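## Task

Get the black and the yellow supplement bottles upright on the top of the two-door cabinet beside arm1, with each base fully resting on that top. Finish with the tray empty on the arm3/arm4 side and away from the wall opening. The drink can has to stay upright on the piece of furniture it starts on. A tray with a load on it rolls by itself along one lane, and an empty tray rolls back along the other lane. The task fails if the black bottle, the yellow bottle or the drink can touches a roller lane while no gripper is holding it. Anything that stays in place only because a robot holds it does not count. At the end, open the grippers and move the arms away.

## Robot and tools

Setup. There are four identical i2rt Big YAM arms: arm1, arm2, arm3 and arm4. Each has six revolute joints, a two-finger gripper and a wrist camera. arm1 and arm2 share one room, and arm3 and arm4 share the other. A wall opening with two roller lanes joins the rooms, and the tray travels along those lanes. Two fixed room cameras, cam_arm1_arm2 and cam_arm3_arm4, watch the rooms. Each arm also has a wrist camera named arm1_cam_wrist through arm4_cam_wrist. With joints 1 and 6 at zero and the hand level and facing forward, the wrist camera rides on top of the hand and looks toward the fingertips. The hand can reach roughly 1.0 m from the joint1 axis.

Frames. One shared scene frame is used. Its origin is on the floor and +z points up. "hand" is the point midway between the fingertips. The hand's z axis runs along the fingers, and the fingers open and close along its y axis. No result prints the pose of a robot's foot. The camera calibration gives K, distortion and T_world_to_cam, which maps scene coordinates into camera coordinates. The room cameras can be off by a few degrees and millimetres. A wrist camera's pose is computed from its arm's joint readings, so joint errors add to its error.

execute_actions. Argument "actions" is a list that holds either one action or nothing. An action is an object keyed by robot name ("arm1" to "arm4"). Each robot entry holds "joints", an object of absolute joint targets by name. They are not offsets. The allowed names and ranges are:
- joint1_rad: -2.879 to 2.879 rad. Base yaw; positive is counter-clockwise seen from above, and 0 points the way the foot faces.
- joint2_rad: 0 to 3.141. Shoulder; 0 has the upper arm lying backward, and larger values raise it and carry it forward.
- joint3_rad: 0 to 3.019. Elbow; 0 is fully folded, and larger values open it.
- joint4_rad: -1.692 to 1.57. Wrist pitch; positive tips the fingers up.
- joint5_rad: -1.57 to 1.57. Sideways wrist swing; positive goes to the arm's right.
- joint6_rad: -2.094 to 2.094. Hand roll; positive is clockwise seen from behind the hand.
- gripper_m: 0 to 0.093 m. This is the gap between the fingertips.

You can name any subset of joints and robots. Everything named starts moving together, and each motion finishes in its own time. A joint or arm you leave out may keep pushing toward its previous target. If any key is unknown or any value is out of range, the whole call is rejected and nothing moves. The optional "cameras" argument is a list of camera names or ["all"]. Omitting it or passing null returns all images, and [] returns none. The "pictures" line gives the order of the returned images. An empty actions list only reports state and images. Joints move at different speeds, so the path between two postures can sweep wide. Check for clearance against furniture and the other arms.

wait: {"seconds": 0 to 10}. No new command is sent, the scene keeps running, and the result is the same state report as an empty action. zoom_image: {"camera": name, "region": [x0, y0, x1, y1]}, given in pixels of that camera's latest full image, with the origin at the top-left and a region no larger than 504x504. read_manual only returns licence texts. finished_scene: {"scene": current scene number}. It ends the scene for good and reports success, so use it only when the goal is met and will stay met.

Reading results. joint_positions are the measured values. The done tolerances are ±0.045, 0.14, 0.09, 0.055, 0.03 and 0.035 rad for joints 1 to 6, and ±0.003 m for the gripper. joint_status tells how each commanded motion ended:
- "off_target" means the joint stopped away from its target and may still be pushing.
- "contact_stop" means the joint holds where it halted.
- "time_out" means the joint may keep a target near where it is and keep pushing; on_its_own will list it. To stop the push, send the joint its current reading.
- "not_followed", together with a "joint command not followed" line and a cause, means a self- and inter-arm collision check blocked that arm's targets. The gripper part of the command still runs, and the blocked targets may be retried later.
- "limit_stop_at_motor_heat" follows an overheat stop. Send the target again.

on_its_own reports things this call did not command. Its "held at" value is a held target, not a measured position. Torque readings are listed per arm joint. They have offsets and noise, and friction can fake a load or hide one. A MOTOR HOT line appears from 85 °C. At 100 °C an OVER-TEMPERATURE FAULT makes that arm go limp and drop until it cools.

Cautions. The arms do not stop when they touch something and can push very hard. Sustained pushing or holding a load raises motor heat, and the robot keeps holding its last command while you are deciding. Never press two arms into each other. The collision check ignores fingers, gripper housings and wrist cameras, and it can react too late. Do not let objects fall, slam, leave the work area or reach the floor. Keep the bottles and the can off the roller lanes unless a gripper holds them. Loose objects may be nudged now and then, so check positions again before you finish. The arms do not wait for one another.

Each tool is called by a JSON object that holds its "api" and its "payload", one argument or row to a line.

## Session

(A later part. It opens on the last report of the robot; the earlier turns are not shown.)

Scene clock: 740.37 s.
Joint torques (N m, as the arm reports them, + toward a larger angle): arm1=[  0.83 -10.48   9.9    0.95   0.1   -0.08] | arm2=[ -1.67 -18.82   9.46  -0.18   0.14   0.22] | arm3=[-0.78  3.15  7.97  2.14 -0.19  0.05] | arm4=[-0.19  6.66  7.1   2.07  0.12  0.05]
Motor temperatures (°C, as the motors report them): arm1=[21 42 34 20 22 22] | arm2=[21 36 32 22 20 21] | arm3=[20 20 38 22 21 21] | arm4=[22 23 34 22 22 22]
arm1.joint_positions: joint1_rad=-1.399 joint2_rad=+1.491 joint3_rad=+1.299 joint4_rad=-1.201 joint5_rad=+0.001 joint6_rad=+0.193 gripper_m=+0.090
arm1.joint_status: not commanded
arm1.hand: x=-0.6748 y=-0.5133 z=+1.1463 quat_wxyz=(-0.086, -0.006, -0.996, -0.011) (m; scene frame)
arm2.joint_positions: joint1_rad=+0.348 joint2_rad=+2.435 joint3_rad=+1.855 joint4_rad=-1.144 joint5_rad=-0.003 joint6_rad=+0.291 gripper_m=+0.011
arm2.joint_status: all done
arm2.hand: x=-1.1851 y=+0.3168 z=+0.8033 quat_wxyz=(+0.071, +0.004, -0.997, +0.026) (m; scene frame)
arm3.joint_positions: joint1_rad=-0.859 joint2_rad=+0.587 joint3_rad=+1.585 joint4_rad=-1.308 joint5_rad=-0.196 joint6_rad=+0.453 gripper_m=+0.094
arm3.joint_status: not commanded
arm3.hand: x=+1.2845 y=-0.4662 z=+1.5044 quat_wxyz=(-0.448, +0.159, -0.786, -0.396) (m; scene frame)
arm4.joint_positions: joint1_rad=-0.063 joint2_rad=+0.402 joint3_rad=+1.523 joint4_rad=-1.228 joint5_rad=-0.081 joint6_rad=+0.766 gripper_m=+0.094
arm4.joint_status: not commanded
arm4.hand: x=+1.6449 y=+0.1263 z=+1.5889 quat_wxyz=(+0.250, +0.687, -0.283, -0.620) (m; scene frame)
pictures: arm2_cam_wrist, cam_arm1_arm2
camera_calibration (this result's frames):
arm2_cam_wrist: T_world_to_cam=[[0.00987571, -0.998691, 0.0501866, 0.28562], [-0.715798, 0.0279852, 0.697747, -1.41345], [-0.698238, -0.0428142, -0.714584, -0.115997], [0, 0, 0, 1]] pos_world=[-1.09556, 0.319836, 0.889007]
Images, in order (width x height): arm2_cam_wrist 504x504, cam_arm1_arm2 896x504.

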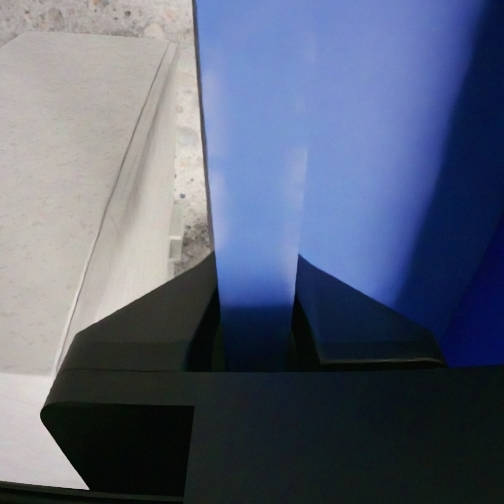

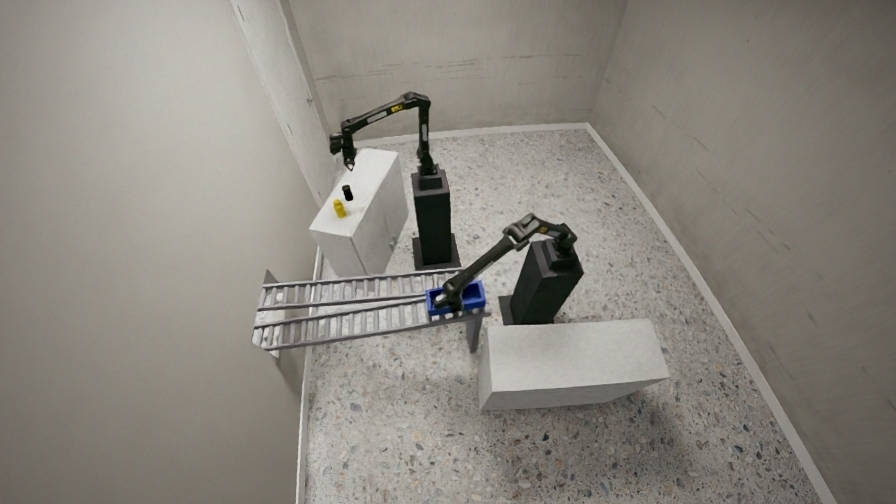

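{"api": "execute_actions", "payload": {
  "actions": [
    {"arm2": {"joints": {"joint1_rad": 0.323, "joint2_rad": 2.482, "joint4_rad": -1.05, "joint6_rad": 0.27}}}
  ],
  "cameras": ["arm2_cam_wrist", "cam_arm1_arm2"]
}}

Scene clock: 766.47 s.
Joint torques (N m, as the arm reports them, + toward a larger angle): arm1=[  0.66 -10.64   9.91   0.9    0.11  -0.07] | arm2=[ -1.57 -18.18   9.16   0.61   0.14   0.  ] | arm3=[-0.82  2.76  8.    2.35 -0.12  0.04] | arm4=[-0.11  6.49  7.    2.19  0.12  0.04]
Motor temperatures (°C, as the motors report them): arm1=[21 41 34 20 22 22] | arm2=[21 38 34 22 20 21] | arm3=[20 20 38 22 21 21] | arm4=[22 23 34 22 22 22]
arm1.joint_positions: joint1_rad=-1.399 joint2_rad=+1.491 joint3_rad=+1.299 joint4_rad=-1.201 joint5_rad=+0.001 joint6_rad=+0.193 gripper_m=+0.090
arm1.joint_status: not commanded
arm1.hand: x=-0.6748 y=-0.5133 z=+1.1463 quat_wxyz=(-0.086, -0.006, -0.996, -0.011) (m; scene frame)
arm2.joint_positions: joint1_rad=+0.323 joint2_rad=+2.485 joint3_rad=+1.857 joint4_rad=-1.055 joint5_rad=-0.003 joint6_rad=+0.278 gripper_m=+0.011
arm2.joint_status: all done
arm2.hand: x=-1.1719 y=+0.3035 z=+0.7701 quat_wxyz=(+0.051, -0.002, -0.998, +0.019) (m; scene frame)
arm3.joint_positions: joint1_rad=-0.859 joint2_rad=+0.587 joint3_rad=+1.585 joint4_rad=-1.308 joint5_rad=-0.196 joint6_rad=+0.453 gripper_m=+0.094
arm3.joint_status: not commanded
arm3.hand: x=+1.2845 y=-0.4662 z=+1.5044 quat_wxyz=(-0.448, +0.159, -0.786, -0.396) (m; scene frame)
arm4.joint_positions: joint1_rad=-0.063 joint2_rad=+0.402 joint3_rad=+1.523 joint4_rad=-1.228 joint5_rad=-0.081 joint6_rad=+0.766 gripper_m=+0.094
arm4.joint_status: not commanded
arm4.hand: x=+1.6449 y=+0.1263 z=+1.5889 quat_wxyz=(+0.250, +0.687, -0.283, -0.620) (m; scene frame)
pictures: arm2_cam_wrist, cam_arm1_arm2
camera_calibration (this result's frames):
arm2_cam_wrist: T_world_to_cam=[[-0.00327732, -0.99931, 0.0369844, 0.268834], [-0.742011, 0.027224, 0.669835, -1.3894], [-0.67038, -0.0252476, -0.741588, -0.0829152], [0, 0, 0, 1]] pos_world=[-1.08566, 0.30438, 0.85924]
Images, in order (width x height): arm2_cam_wrist 504x504, cam_arm1_arm2 896x504.

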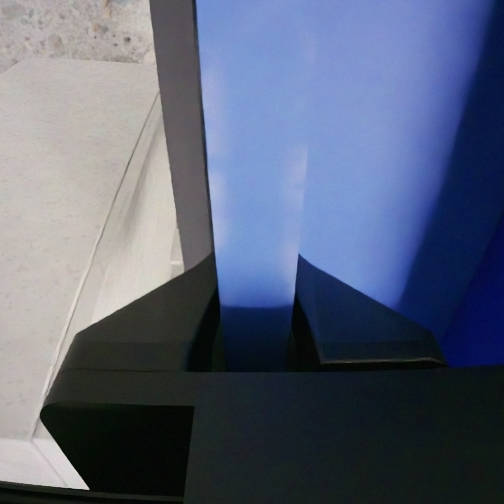

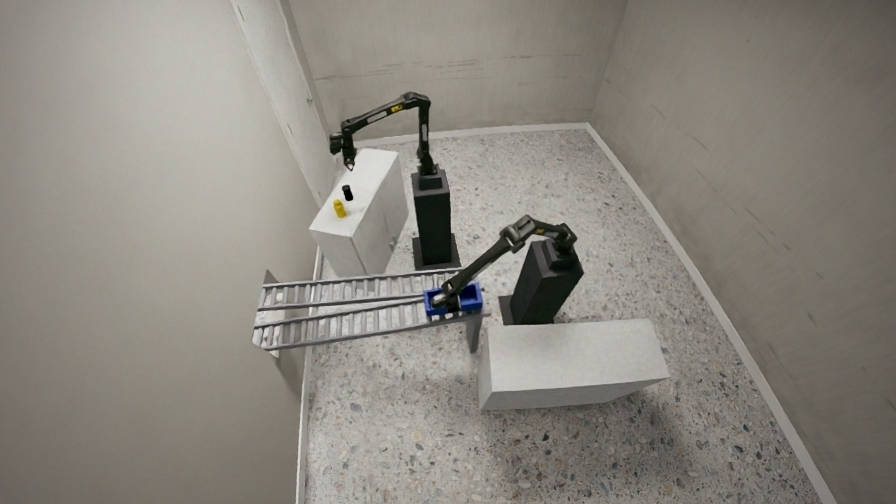

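{"api": "zoom_image", "payload": {
  "camera": "arm2_cam_wrist",
  "region": [100, 0, 300, 300]
}}

{"api": "zoom_image", "payload": {
  "camera": "cam_arm1_arm2",
  "region": [384, 250, 524, 350]
}}

Region (100, 0, 300, 300) of arm2_cam_wrist's 504x504 image, scaled by 1.680, with more detail than that image has.

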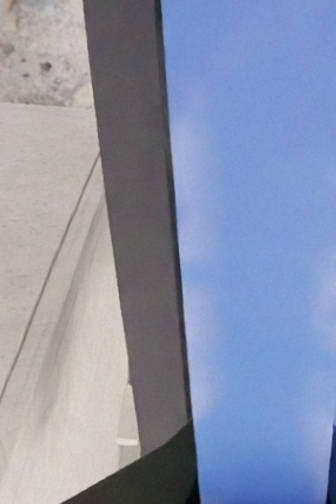

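Region (384, 250, 524, 350) of cam_arm1_arm2's 896x504 image, scaled by 3.600, with more detail than that image has; it fills the top 360 rows of this view, and the rest is white.

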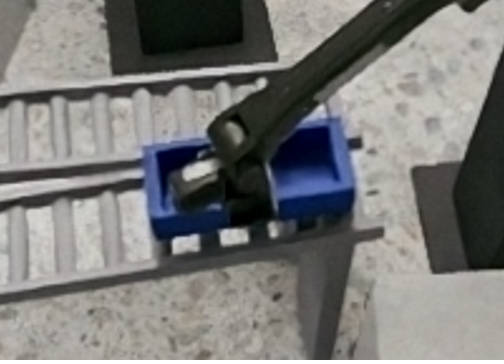

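{"api": "execute_actions", "payload": {
  "actions": [
    {"arm2": {"joints": {"joint2_rad": 2.53, "joint4_rad": -1.003}}}
  ],
  "cameras": ["arm2_cam_wrist", "cam_arm1_arm2"]
}}

Scene clock: 780.17 s.
Joint torques (N m, as the arm reports them, + toward a larger angle): arm1=[  0.71 -10.66  10.04   0.86   0.14  -0.09] | arm2=[ -1.21 -18.43   8.71   0.61   0.14   0.01] | arm3=[-0.82  2.43  8.08  2.4  -0.11  0.05] | arm4=[-0.4   6.8   7.02  2.11  0.1   0.07]
Motor temperatures (°C, as the motors report them): arm1=[21 40 35 20 22 22] | arm2=[21 39 34 22 20 21] | arm3=[20 20 38 22 21 21] | arm4=[22 23 34 22 22 22]
arm1.joint_positions: joint1_rad=-1.399 joint2_rad=+1.491 joint3_rad=+1.299 joint4_rad=-1.201 joint5_rad=+0.001 joint6_rad=+0.193 gripper_m=+0.090
arm1.joint_status: not commanded
arm1.hand: x=-0.6748 y=-0.5133 z=+1.1463 quat_wxyz=(-0.086, -0.006, -0.996, -0.011) (m; scene frame)
arm2.joint_positions: joint1_rad=+0.323 joint2_rad=+2.533 joint3_rad=+1.860 joint4_rad=-1.008 joint5_rad=-0.003 joint6_rad=+0.278 gripper_m=+0.011
arm2.joint_status: all done
arm2.hand: x=-1.1735 y=+0.3027 z=+0.7399 quat_wxyz=(+0.051, -0.002, -0.999, +0.019) (m; scene frame)
arm3.joint_positions: joint1_rad=-0.859 joint2_rad=+0.587 joint3_rad=+1.585 joint4_rad=-1.308 joint5_rad=-0.196 joint6_rad=+0.453 gripper_m=+0.094
arm3.joint_status: not commanded
arm3.hand: x=+1.2845 y=-0.4662 z=+1.5044 quat_wxyz=(-0.448, +0.159, -0.786, -0.396) (m; scene frame)
arm4.joint_positions: joint1_rad=-0.063 joint2_rad=+0.402 joint3_rad=+1.523 joint4_rad=-1.228 joint5_rad=-0.081 joint6_rad=+0.766 gripper_m=+0.094
arm4.joint_status: not commanded
arm4.hand: x=+1.6449 y=+0.1263 z=+1.5889 quat_wxyz=(+0.250, +0.687, -0.283, -0.620) (m; scene frame)
pictures: arm2_cam_wrist, cam_arm1_arm2
camera_calibration (this result's frames):
arm2_cam_wrist: T_world_to_cam=[[-0.00294372, -0.999332, 0.0364222, 0.269943], [-0.74324, 0.0265538, 0.668498, -1.37061], [-0.669018, -0.0251026, -0.742822, -0.103979], [0, 0, 0, 1]] pos_world=[-1.08746, 0.303547, 0.829181]
Images, in order (width x height): arm2_cam_wrist 504x504, cam_arm1_arm2 896x504.

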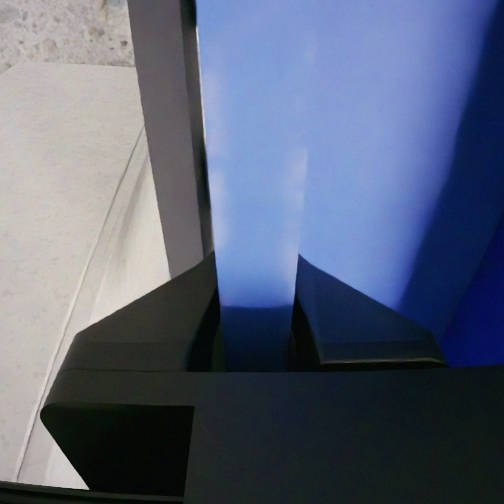

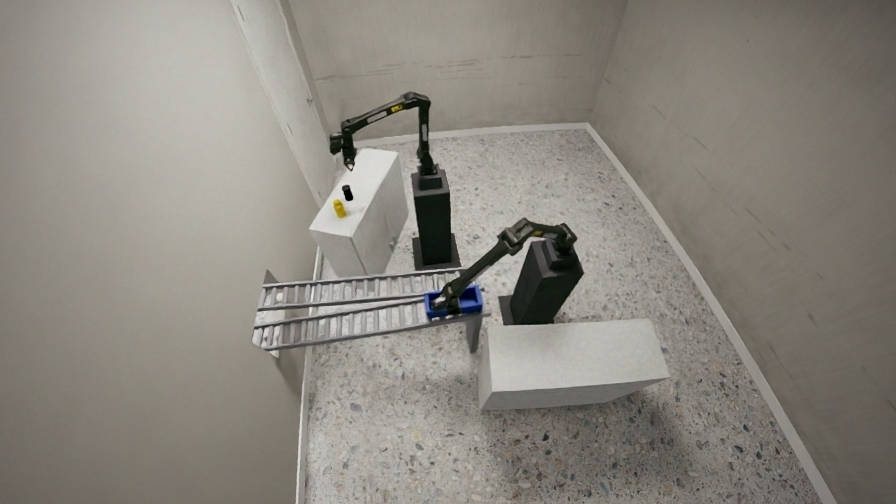

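{"api": "zoom_image", "payload": {
  "camera": "arm2_cam_wrist",
  "region": [100, 0, 300, 300]
}}

{"api": "zoom_image", "payload": {
  "camera": "cam_arm1_arm2",
  "region": [384, 250, 524, 350]
}}

Region (100, 0, 300, 300) of arm2_cam_wrist's 504x504 image, scaled by 1.680, with more detail than that image has.

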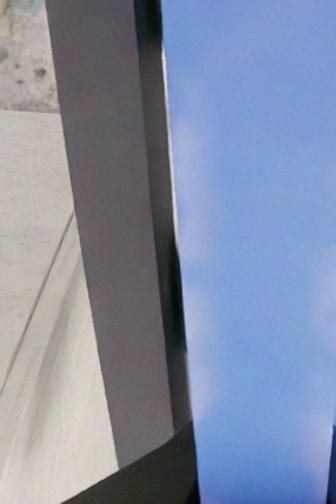

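Region (384, 250, 524, 350) of cam_arm1_arm2's 896x504 image, scaled by 3.600, with more detail than that image has; it fills the top 360 rows of this view, and the rest is white.

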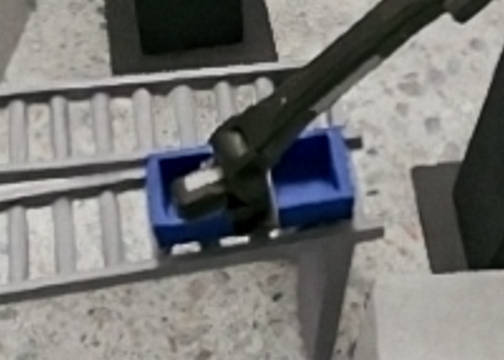

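{"api": "execute_actions", "payload": {
  "actions": [
    {"arm2": {"joints": {"joint2_rad": 2.555, "joint4_rad": -0.98}}}
  ],
  "cameras": ["arm2_cam_wrist", "cam_arm1_arm2"]
}}

Scene clock: 793.83 s.
Joint torques (N m, as the arm reports them, + toward a larger angle): arm1=[  0.54 -10.75   9.87   0.82   0.09  -0.09] | arm2=[ -1.52 -16.81   8.68   0.63   0.15   0.01] | arm3=[-1.73  3.18  8.01  2.09 -0.17  0.05] | arm4=[0.03 6.41 6.93 2.26 0.14 0.03]
Motor temperatures (°C, as the motors report them): arm1=[21 40 35 20 22 22] | arm2=[21 39 34 22 20 21] | arm3=[20 20 38 22 21 21] | arm4=[22 23 34 22 22 22]
arm1.joint_positions: joint1_rad=-1.399 joint2_rad=+1.491 joint3_rad=+1.299 joint4_rad=-1.201 joint5_rad=+0.001 joint6_rad=+0.193 gripper_m=+0.090
arm1.joint_status: not commanded
arm1.hand: x=-0.6748 y=-0.5133 z=+1.1463 quat_wxyz=(-0.086, -0.006, -0.996, -0.011) (m; scene frame)
arm2.joint_positions: joint1_rad=+0.323 joint2_rad=+2.538 joint3_rad=+1.861 joint4_rad=-0.984 joint5_rad=-0.003 joint6_rad=+0.276 gripper_m=+0.011
arm2.joint_status: all done
arm2.hand: x=-1.1689 y=+0.3039 z=+0.7362 quat_wxyz=(+0.041, -0.001, -0.999, +0.016) (m; scene frame)
arm3.joint_positions: joint1_rad=-0.859 joint2_rad=+0.587 joint3_rad=+1.585 joint4_rad=-1.308 joint5_rad=-0.196 joint6_rad=+0.453 gripper_m=+0.094
arm3.joint_status: not commanded
arm3.hand: x=+1.2845 y=-0.4662 z=+1.5044 quat_wxyz=(-0.448, +0.159, -0.786, -0.396) (m; scene frame)
arm4.joint_positions: joint1_rad=-0.063 joint2_rad=+0.402 joint3_rad=+1.523 joint4_rad=-1.228 joint5_rad=-0.081 joint6_rad=+0.766 gripper_m=+0.094
arm4.joint_status: not commanded
arm4.hand: x=+1.6449 y=+0.1263 z=+1.5889 quat_wxyz=(+0.250, +0.687, -0.283, -0.620) (m; scene frame)
pictures: arm2_cam_wrist, cam_arm1_arm2
camera_calibration (this result's frames):
arm2_cam_wrist: T_world_to_cam=[[-0.00184987, -0.999525, 0.0307488, 0.276868], [-0.756114, 0.0215213, 0.654086, -1.36769], [-0.654437, -0.0220397, -0.755795, -0.0778607], [0, 0, 0, 1]] pos_world=[-1.08458, 0.304455, 0.827229]
Images, in order (width x height): arm2_cam_wrist 504x504, cam_arm1_arm2 896x504.

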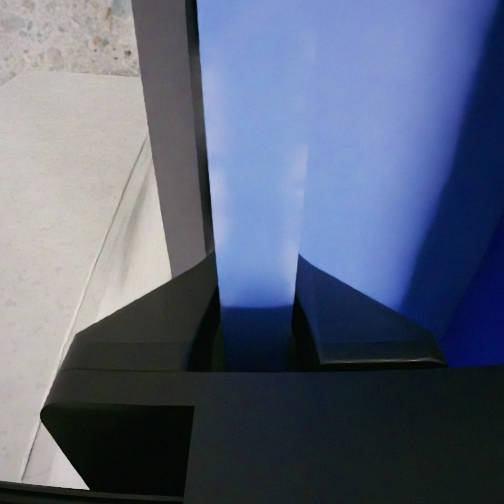

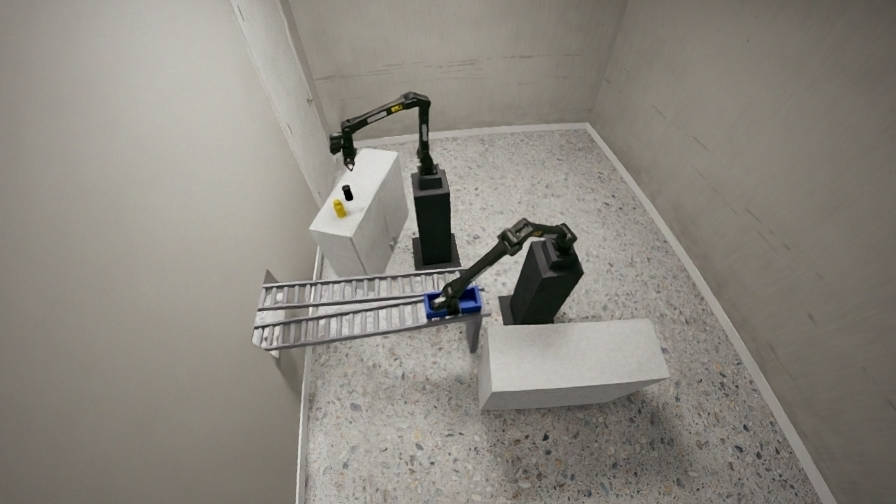

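{"api": "execute_actions", "payload": {
  "actions": [
    {"arm2": {"joints": {"joint2_rad": 2.575}}}
  ],
  "cameras": ["arm2_cam_wrist", "cam_arm1_arm2"]
}}

Scene clock: 797.17 s.
Joint torques (N m, as the arm reports them, + toward a larger angle): arm1=[  0.76 -10.67   9.89   0.95   0.09  -0.07] | arm2=[ -1.25 -15.68   8.39   0.63   0.14   0.04] | arm3=[-0.81  3.63  7.92  2.11 -0.13  0.01] | arm4=[-0.17  6.87  7.01  2.17  0.15  0.02]
Motor temperatures (°C, as the motors report them): arm1=[21 40 35 20 22 22] | arm2=[21 39 34 22 20 21] | arm3=[20 20 38 22 21 21] | arm4=[22 23 34 22 22 22]
arm1.joint_positions: joint1_rad=-1.399 joint2_rad=+1.491 joint3_rad=+1.299 joint4_rad=-1.201 joint5_rad=+0.001 joint6_rad=+0.193 gripper_m=+0.090
arm1.joint_status: not commanded
arm1.hand: x=-0.6748 y=-0.5133 z=+1.1463 quat_wxyz=(-0.086, -0.006, -0.996, -0.011) (m; scene frame)
arm2.joint_positions: joint1_rad=+0.323 joint2_rad=+2.542 joint3_rad=+1.864 joint4_rad=-0.984 joint5_rad=-0.003 joint6_rad=+0.274 gripper_m=+0.011
arm2.joint_status: all done
arm2.hand: x=-1.1687 y=+0.3040 z=+0.7343 quat_wxyz=(+0.041, +0.000, -0.999, +0.016) (m; scene frame)
arm3.joint_positions: joint1_rad=-0.859 joint2_rad=+0.587 joint3_rad=+1.585 joint4_rad=-1.308 joint5_rad=-0.196 joint6_rad=+0.453 gripper_m=+0.094
arm3.joint_status: not commanded
arm3.hand: x=+1.2845 y=-0.4662 z=+1.5044 quat_wxyz=(-0.448, +0.159, -0.786, -0.396) (m; scene frame)
arm4.joint_positions: joint1_rad=-0.063 joint2_rad=+0.402 joint3_rad=+1.523 joint4_rad=-1.228 joint5_rad=-0.081 joint6_rad=+0.766 gripper_m=+0.094
arm4.joint_status: not commanded
arm4.hand: x=+1.6449 y=+0.1263 z=+1.5889 quat_wxyz=(+0.250, +0.687, -0.283, -0.620) (m; scene frame)
pictures: arm2_cam_wrist, cam_arm1_arm2
camera_calibration (this result's frames):
arm2_cam_wrist: T_world_to_cam=[[0.0000721021, -0.999522, 0.0309037, 0.279085], [-0.755393, 0.0201959, 0.654961, -1.3657], [-0.655273, -0.0233917, -0.75503, -0.0803247], [0, 0, 0, 1]] pos_world=[-1.0843, 0.304655, 0.825211]
Images, in order (width x height): arm2_cam_wrist 504x504, cam_arm1_arm2 896x504.

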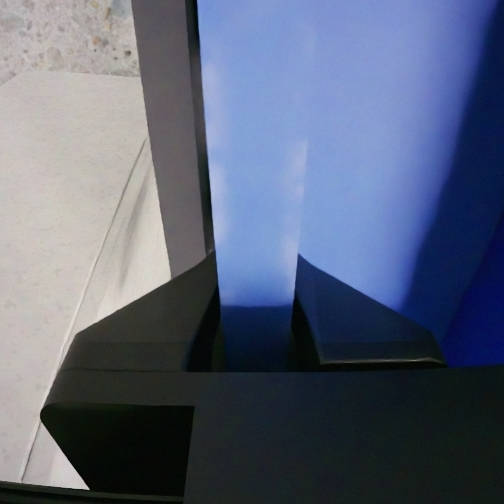

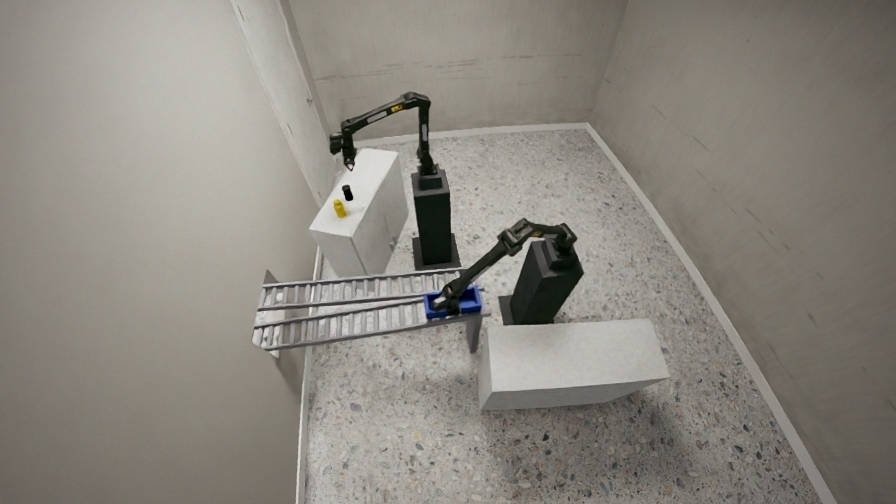

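{"api": "execute_actions", "payload": {
  "actions": [
    {"arm2": {"joints": {"joint2_rad": 2.54, "gripper_m": 0.04}}}
  ],
  "cameras": ["arm2_cam_wrist"]
}}

{"api": "execute_actions", "payload": {
  "actions": [
    {"arm2": {"joints": {"joint2_rad": 2.36, "joint4_rad": -1.16}}}
  ],
  "cameras": ["arm2_cam_wrist", "cam_arm1_arm2"]
}}

Scene clock: 804.83 s.
Joint torques (N m, as the arm reports them, + toward a larger angle): arm1=[  0.52 -10.9   10.01   0.77   0.09  -0.08] | arm2=[ -1.46 -18.3    8.42   0.62   0.14   0.04] | arm3=[-1.46  3.85  8.02  2.17 -0.12  0.04] | arm4=[0.   6.05 7.   2.2  0.15 0.03]
Motor temperatures (°C, as the motors report them): arm1=[21 40 35 20 22 22] | arm2=[21 39 34 22 20 21] | arm3=[20 20 38 22 21 21] | arm4=[22 23 34 22 22 22]
arm1.joint_positions: joint1_rad=-1.399 joint2_rad=+1.491 joint3_rad=+1.299 joint4_rad=-1.201 joint5_rad=+0.001 joint6_rad=+0.193 gripper_m=+0.090
arm1.joint_status: not commanded
arm1.hand: x=-0.6748 y=-0.5133 z=+1.1463 quat_wxyz=(-0.086, -0.006, -0.996, -0.011) (m; scene frame)
arm2.joint_positions: joint1_rad=+0.323 joint2_rad=+2.542 joint3_rad=+1.864 joint4_rad=-0.984 joint5_rad=-0.003 joint6_rad=+0.274 gripper_m=+0.040
arm2.joint_status: all done
arm2.hand: x=-1.1687 y=+0.3040 z=+0.7343 quat_wxyz=(+0.041, +0.000, -0.999, +0.016) (m; scene frame)
arm3.joint_positions: joint1_rad=-0.859 joint2_rad=+0.587 joint3_rad=+1.585 joint4_rad=-1.308 joint5_rad=-0.196 joint6_rad=+0.453 gripper_m=+0.094
arm3.joint_status: not commanded
arm3.hand: x=+1.2845 y=-0.4662 z=+1.5044 quat_wxyz=(-0.448, +0.159, -0.786, -0.396) (m; scene frame)
arm4.joint_positions: joint1_rad=-0.063 joint2_rad=+0.402 joint3_rad=+1.523 joint4_rad=-1.228 joint5_rad=-0.081 joint6_rad=+0.766 gripper_m=+0.094
arm4.joint_status: not commanded
arm4.hand: x=+1.6449 y=+0.1263 z=+1.5889 quat_wxyz=(+0.250, +0.687, -0.283, -0.620) (m; scene frame)
pictures: arm2_cam_wrist
camera_calibration (this result's frames):
arm2_cam_wrist: T_world_to_cam=[[0.0000721021, -0.999522, 0.0309037, 0.279085], [-0.755393, 0.0201959, 0.654961, -1.3657], [-0.655273, -0.0233917, -0.75503, -0.0803247], [0, 0, 0, 1]] pos_world=[-1.0843, 0.304655, 0.825211]
Images, in order (width x height): arm2_cam_wrist 504x504.

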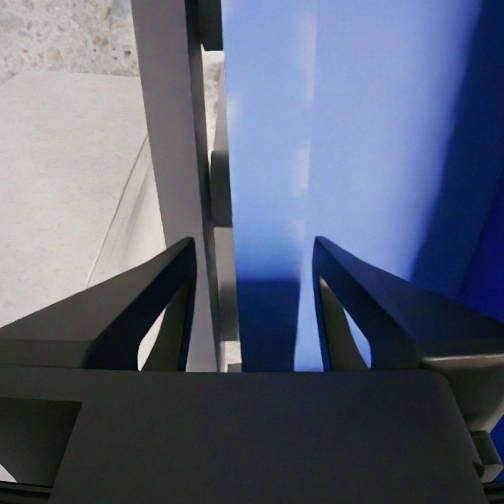

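Scene clock: 806.03 s.
Joint torques (N m, as the arm reports them, + toward a larger angle): arm1=[  0.27 -10.6    9.99   0.73   0.12  -0.07] | arm2=[ -1.27 -16.59   8.05   0.23   0.14   0.04] | arm3=[-0.81  2.94  7.99  2.29 -0.16  0.07] | arm4=[0.04 6.86 7.04 2.21 0.1  0.06]
Motor temperatures (°C, as the motors report them): arm1=[21 40 35 20 22 22] | arm2=[21 39 34 22 20 21] | arm3=[20 20 38 22 21 21] | arm4=[22 23 34 22 22 22]
arm1.joint_positions: joint1_rad=-1.399 joint2_rad=+1.491 joint3_rad=+1.299 joint4_rad=-1.201 joint5_rad=+0.001 joint6_rad=+0.193 gripper_m=+0.090
arm1.joint_status: not commanded
arm1.hand: x=-0.6748 y=-0.5133 z=+1.1463 quat_wxyz=(-0.086, -0.006, -0.996, -0.011) (m; scene frame)
arm2.joint_positions: joint1_rad=+0.323 joint2_rad=+2.340 joint3_rad=+1.882 joint4_rad=-1.152 joint5_rad=-0.003 joint6_rad=+0.274 gripper_m=+0.040
arm2.joint_status: all done
arm2.hand: x=-1.1513 y=+0.3105 z=+0.8718 quat_wxyz=(+0.017, +0.000, -1.000, +0.009) (m; scene frame)
arm3.joint_positions: joint1_rad=-0.859 joint2_rad=+0.587 joint3_rad=+1.585 joint4_rad=-1.308 joint5_rad=-0.196 joint6_rad=+0.453 gripper_m=+0.094
arm3.joint_status: not commanded
arm3.hand: x=+1.2845 y=-0.4662 z=+1.5044 quat_wxyz=(-0.448, +0.159, -0.786, -0.396) (m; scene frame)
arm4.joint_positions: joint1_rad=-0.063 joint2_rad=+0.402 joint3_rad=+1.523 joint4_rad=-1.228 joint5_rad=-0.081 joint6_rad=+0.766 gripper_m=+0.094
arm4.joint_status: not commanded
arm4.hand: x=+1.6449 y=+0.1263 z=+1.5889 quat_wxyz=(+0.250, +0.687, -0.283, -0.620) (m; scene frame)
pictures: arm2_cam_wrist, cam_arm1_arm2
camera_calibration (this result's frames):
arm2_cam_wrist: T_world_to_cam=[[-0.000532543, -0.999857, 0.0169083, 0.29296], [-0.786927, 0.0108522, 0.616951, -1.443], [-0.617046, -0.012977, -0.78682, 0.103509], [0, 0, 0, 1]] pos_world=[-1.07151, 0.309921, 0.966749]
Images, in order (width x height): arm2_cam_wrist 504x504, cam_arm1_arm2 896x504.

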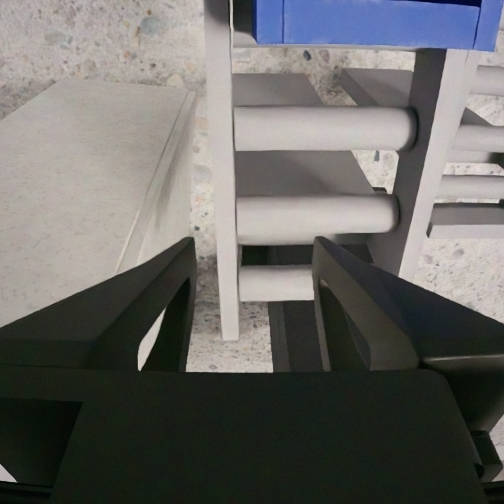

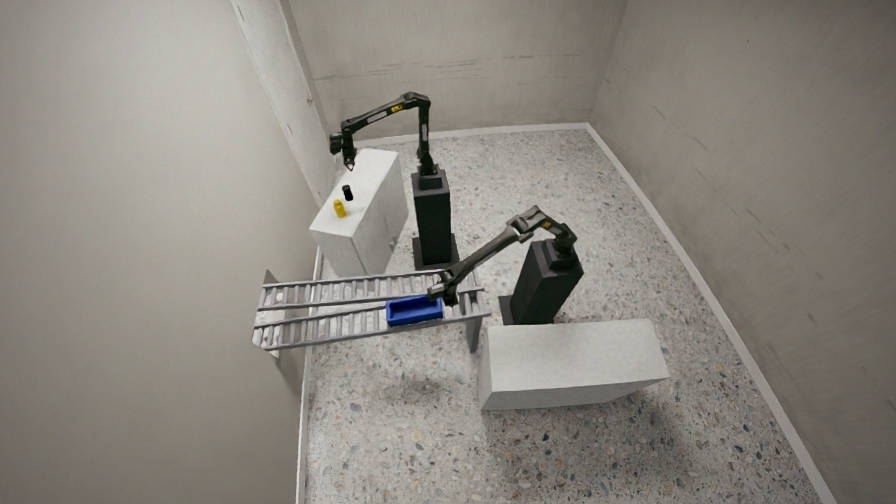

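{"api": "wait", "payload": {
  "seconds": 10
}}

Scene clock: 817.77 s.
Joint torques (N m, as the arm reports them, + toward a larger angle): arm1=[  0.2  -10.57   9.91   0.82   0.1   -0.08] | arm2=[ -1.25 -16.39   8.05   0.23   0.14   0.04] | arm3=[-0.75  3.5   8.03  2.19 -0.14  0.06] | arm4=[-0.38  6.74  6.92  2.22  0.12  0.05]
Motor temperatures (°C, as the motors report them): arm1=[21 40 35 20 22 22] | arm2=[21 39 34 22 20 21] | arm3=[20 20 38 22 21 21] | arm4=[22 23 34 22 22 22]
arm1.joint_positions: joint1_rad=-1.399 joint2_rad=+1.491 joint3_rad=+1.299 joint4_rad=-1.201 joint5_rad=+0.001 joint6_rad=+0.193 gripper_m=+0.090
arm1.joint_status: not commanded
arm1.hand: x=-0.6748 y=-0.5133 z=+1.1463 quat_wxyz=(-0.086, -0.006, -0.996, -0.011) (m; scene frame)
arm2.joint_positions: joint1_rad=+0.323 joint2_rad=+2.340 joint3_rad=+1.882 joint4_rad=-1.152 joint5_rad=-0.003 joint6_rad=+0.274 gripper_m=+0.040
arm2.joint_status: all done
arm2.hand: x=-1.1513 y=+0.3105 z=+0.8718 quat_wxyz=(+0.017, +0.000, -1.000, +0.009) (m; scene frame)
arm3.joint_positions: joint1_rad=-0.859 joint2_rad=+0.587 joint3_rad=+1.585 joint4_rad=-1.308 joint5_rad=-0.196 joint6_rad=+0.453 gripper_m=+0.094
arm3.joint_status: not commanded
arm3.hand: x=+1.2845 y=-0.4662 z=+1.5044 quat_wxyz=(-0.448, +0.159, -0.786, -0.396) (m; scene frame)
arm4.joint_positions: joint1_rad=-0.063 joint2_rad=+0.402 joint3_rad=+1.523 joint4_rad=-1.228 joint5_rad=-0.081 joint6_rad=+0.766 gripper_m=+0.094
arm4.joint_status: not commanded
arm4.hand: x=+1.6449 y=+0.1263 z=+1.5889 quat_wxyz=(+0.250, +0.687, -0.283, -0.620) (m; scene frame)
wait: 10.00 s; at rest from the start
pictures: arm1_cam_wrist, arm2_cam_wrist, arm3_cam_wrist, arm4_cam_wrist, cam_arm1_arm2, cam_arm3_arm4
camera_calibration (this result's frames):
arm1_cam_wrist: T_world_to_cam=[[-0.00339978, -0.999971, -0.00686128, -0.509181], [-0.90299, 0.000121942, 0.429661, -1.09243], [-0.429648, 0.00765642, -0.902964, 0.873375], [0, 0, 0, 1]] pos_world=[-0.612938, -0.51572, 1.25451]
arm2_cam_wrist: T_world_to_cam=[[-0.000532543, -0.999857, 0.0169083, 0.29296], [-0.786927, 0.0108522, 0.616951, -1.443], [-0.617046, -0.012977, -0.78682, 0.103509], [0, 0, 0, 1]] pos_world=[-1.07151, 0.309921, 0.966749]
arm4_cam_wrist: T_world_to_cam=[[0.0912732, 0.71715, -0.690916, 0.85557], [0.632776, -0.577501, -0.515837, -0.145412], [-0.768937, -0.390113, -0.506506, 2.24516], [0, 0, 0, 1]] pos_world=[1.74031, 0.178316, 1.6533]
Images, in order (width x height): arm1_cam_wrist 504x504, arm2_cam_wrist 504x504, arm3_cam_wrist 504x504, arm4_cam_wrist 504x504, cam_arm1_arm2 896x504, cam_arm3_arm4 896x504.

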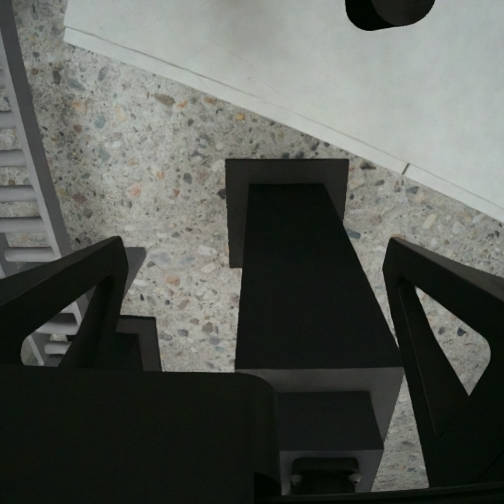

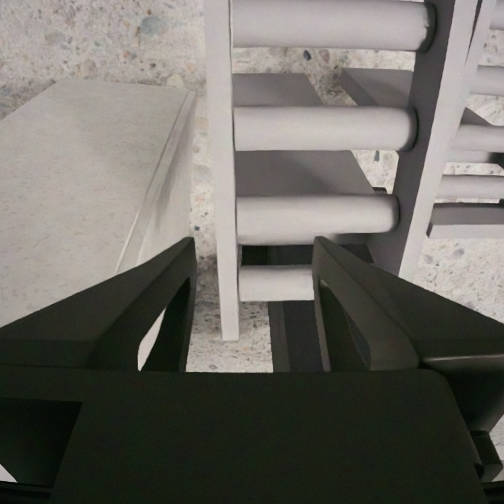

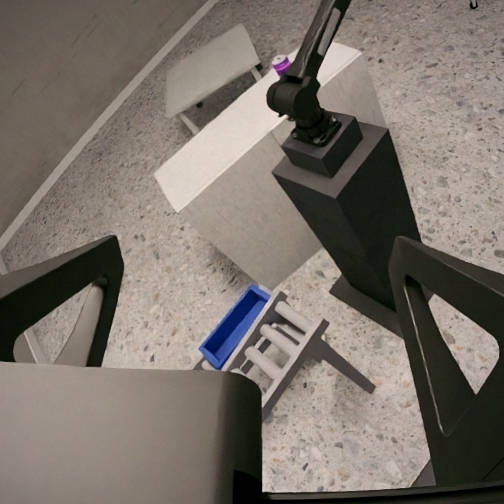

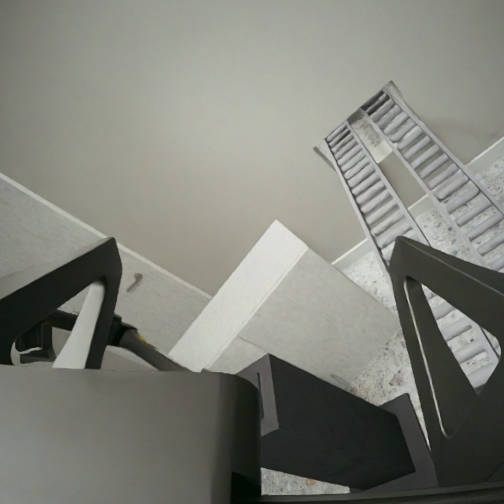

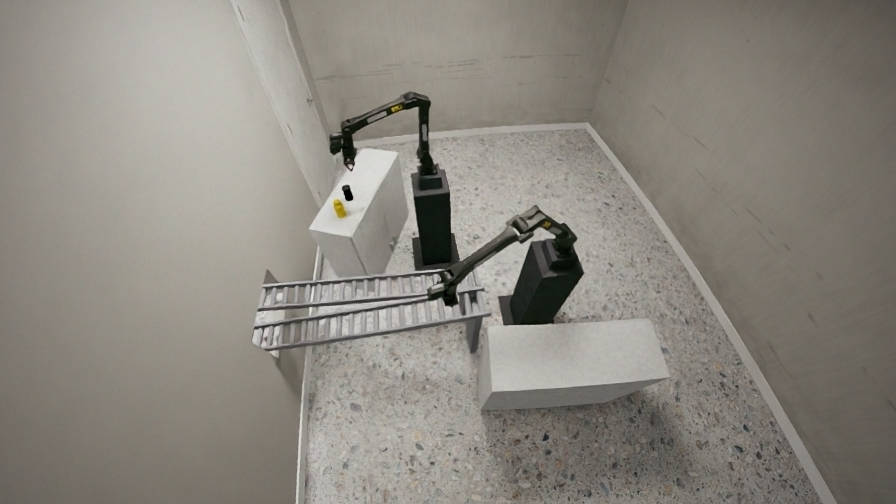

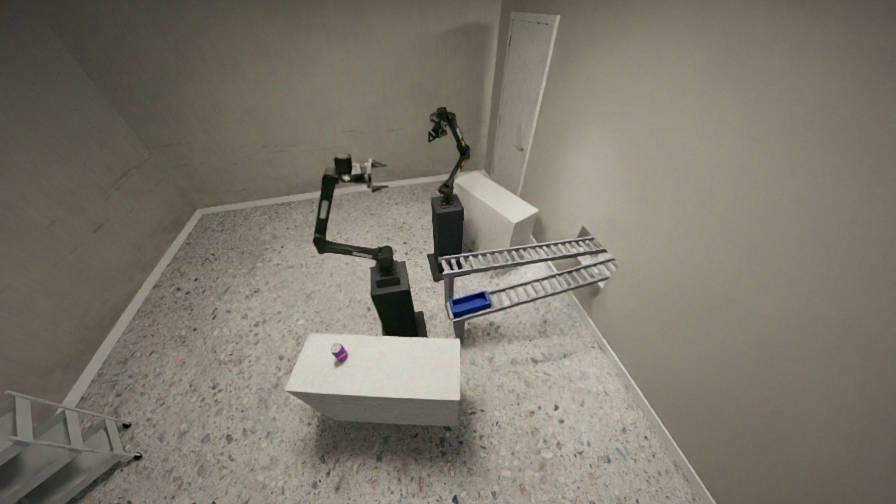

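{"api": "finished_scene", "payload": {
  "scene": 1
}}

The scene is finished: the task was done.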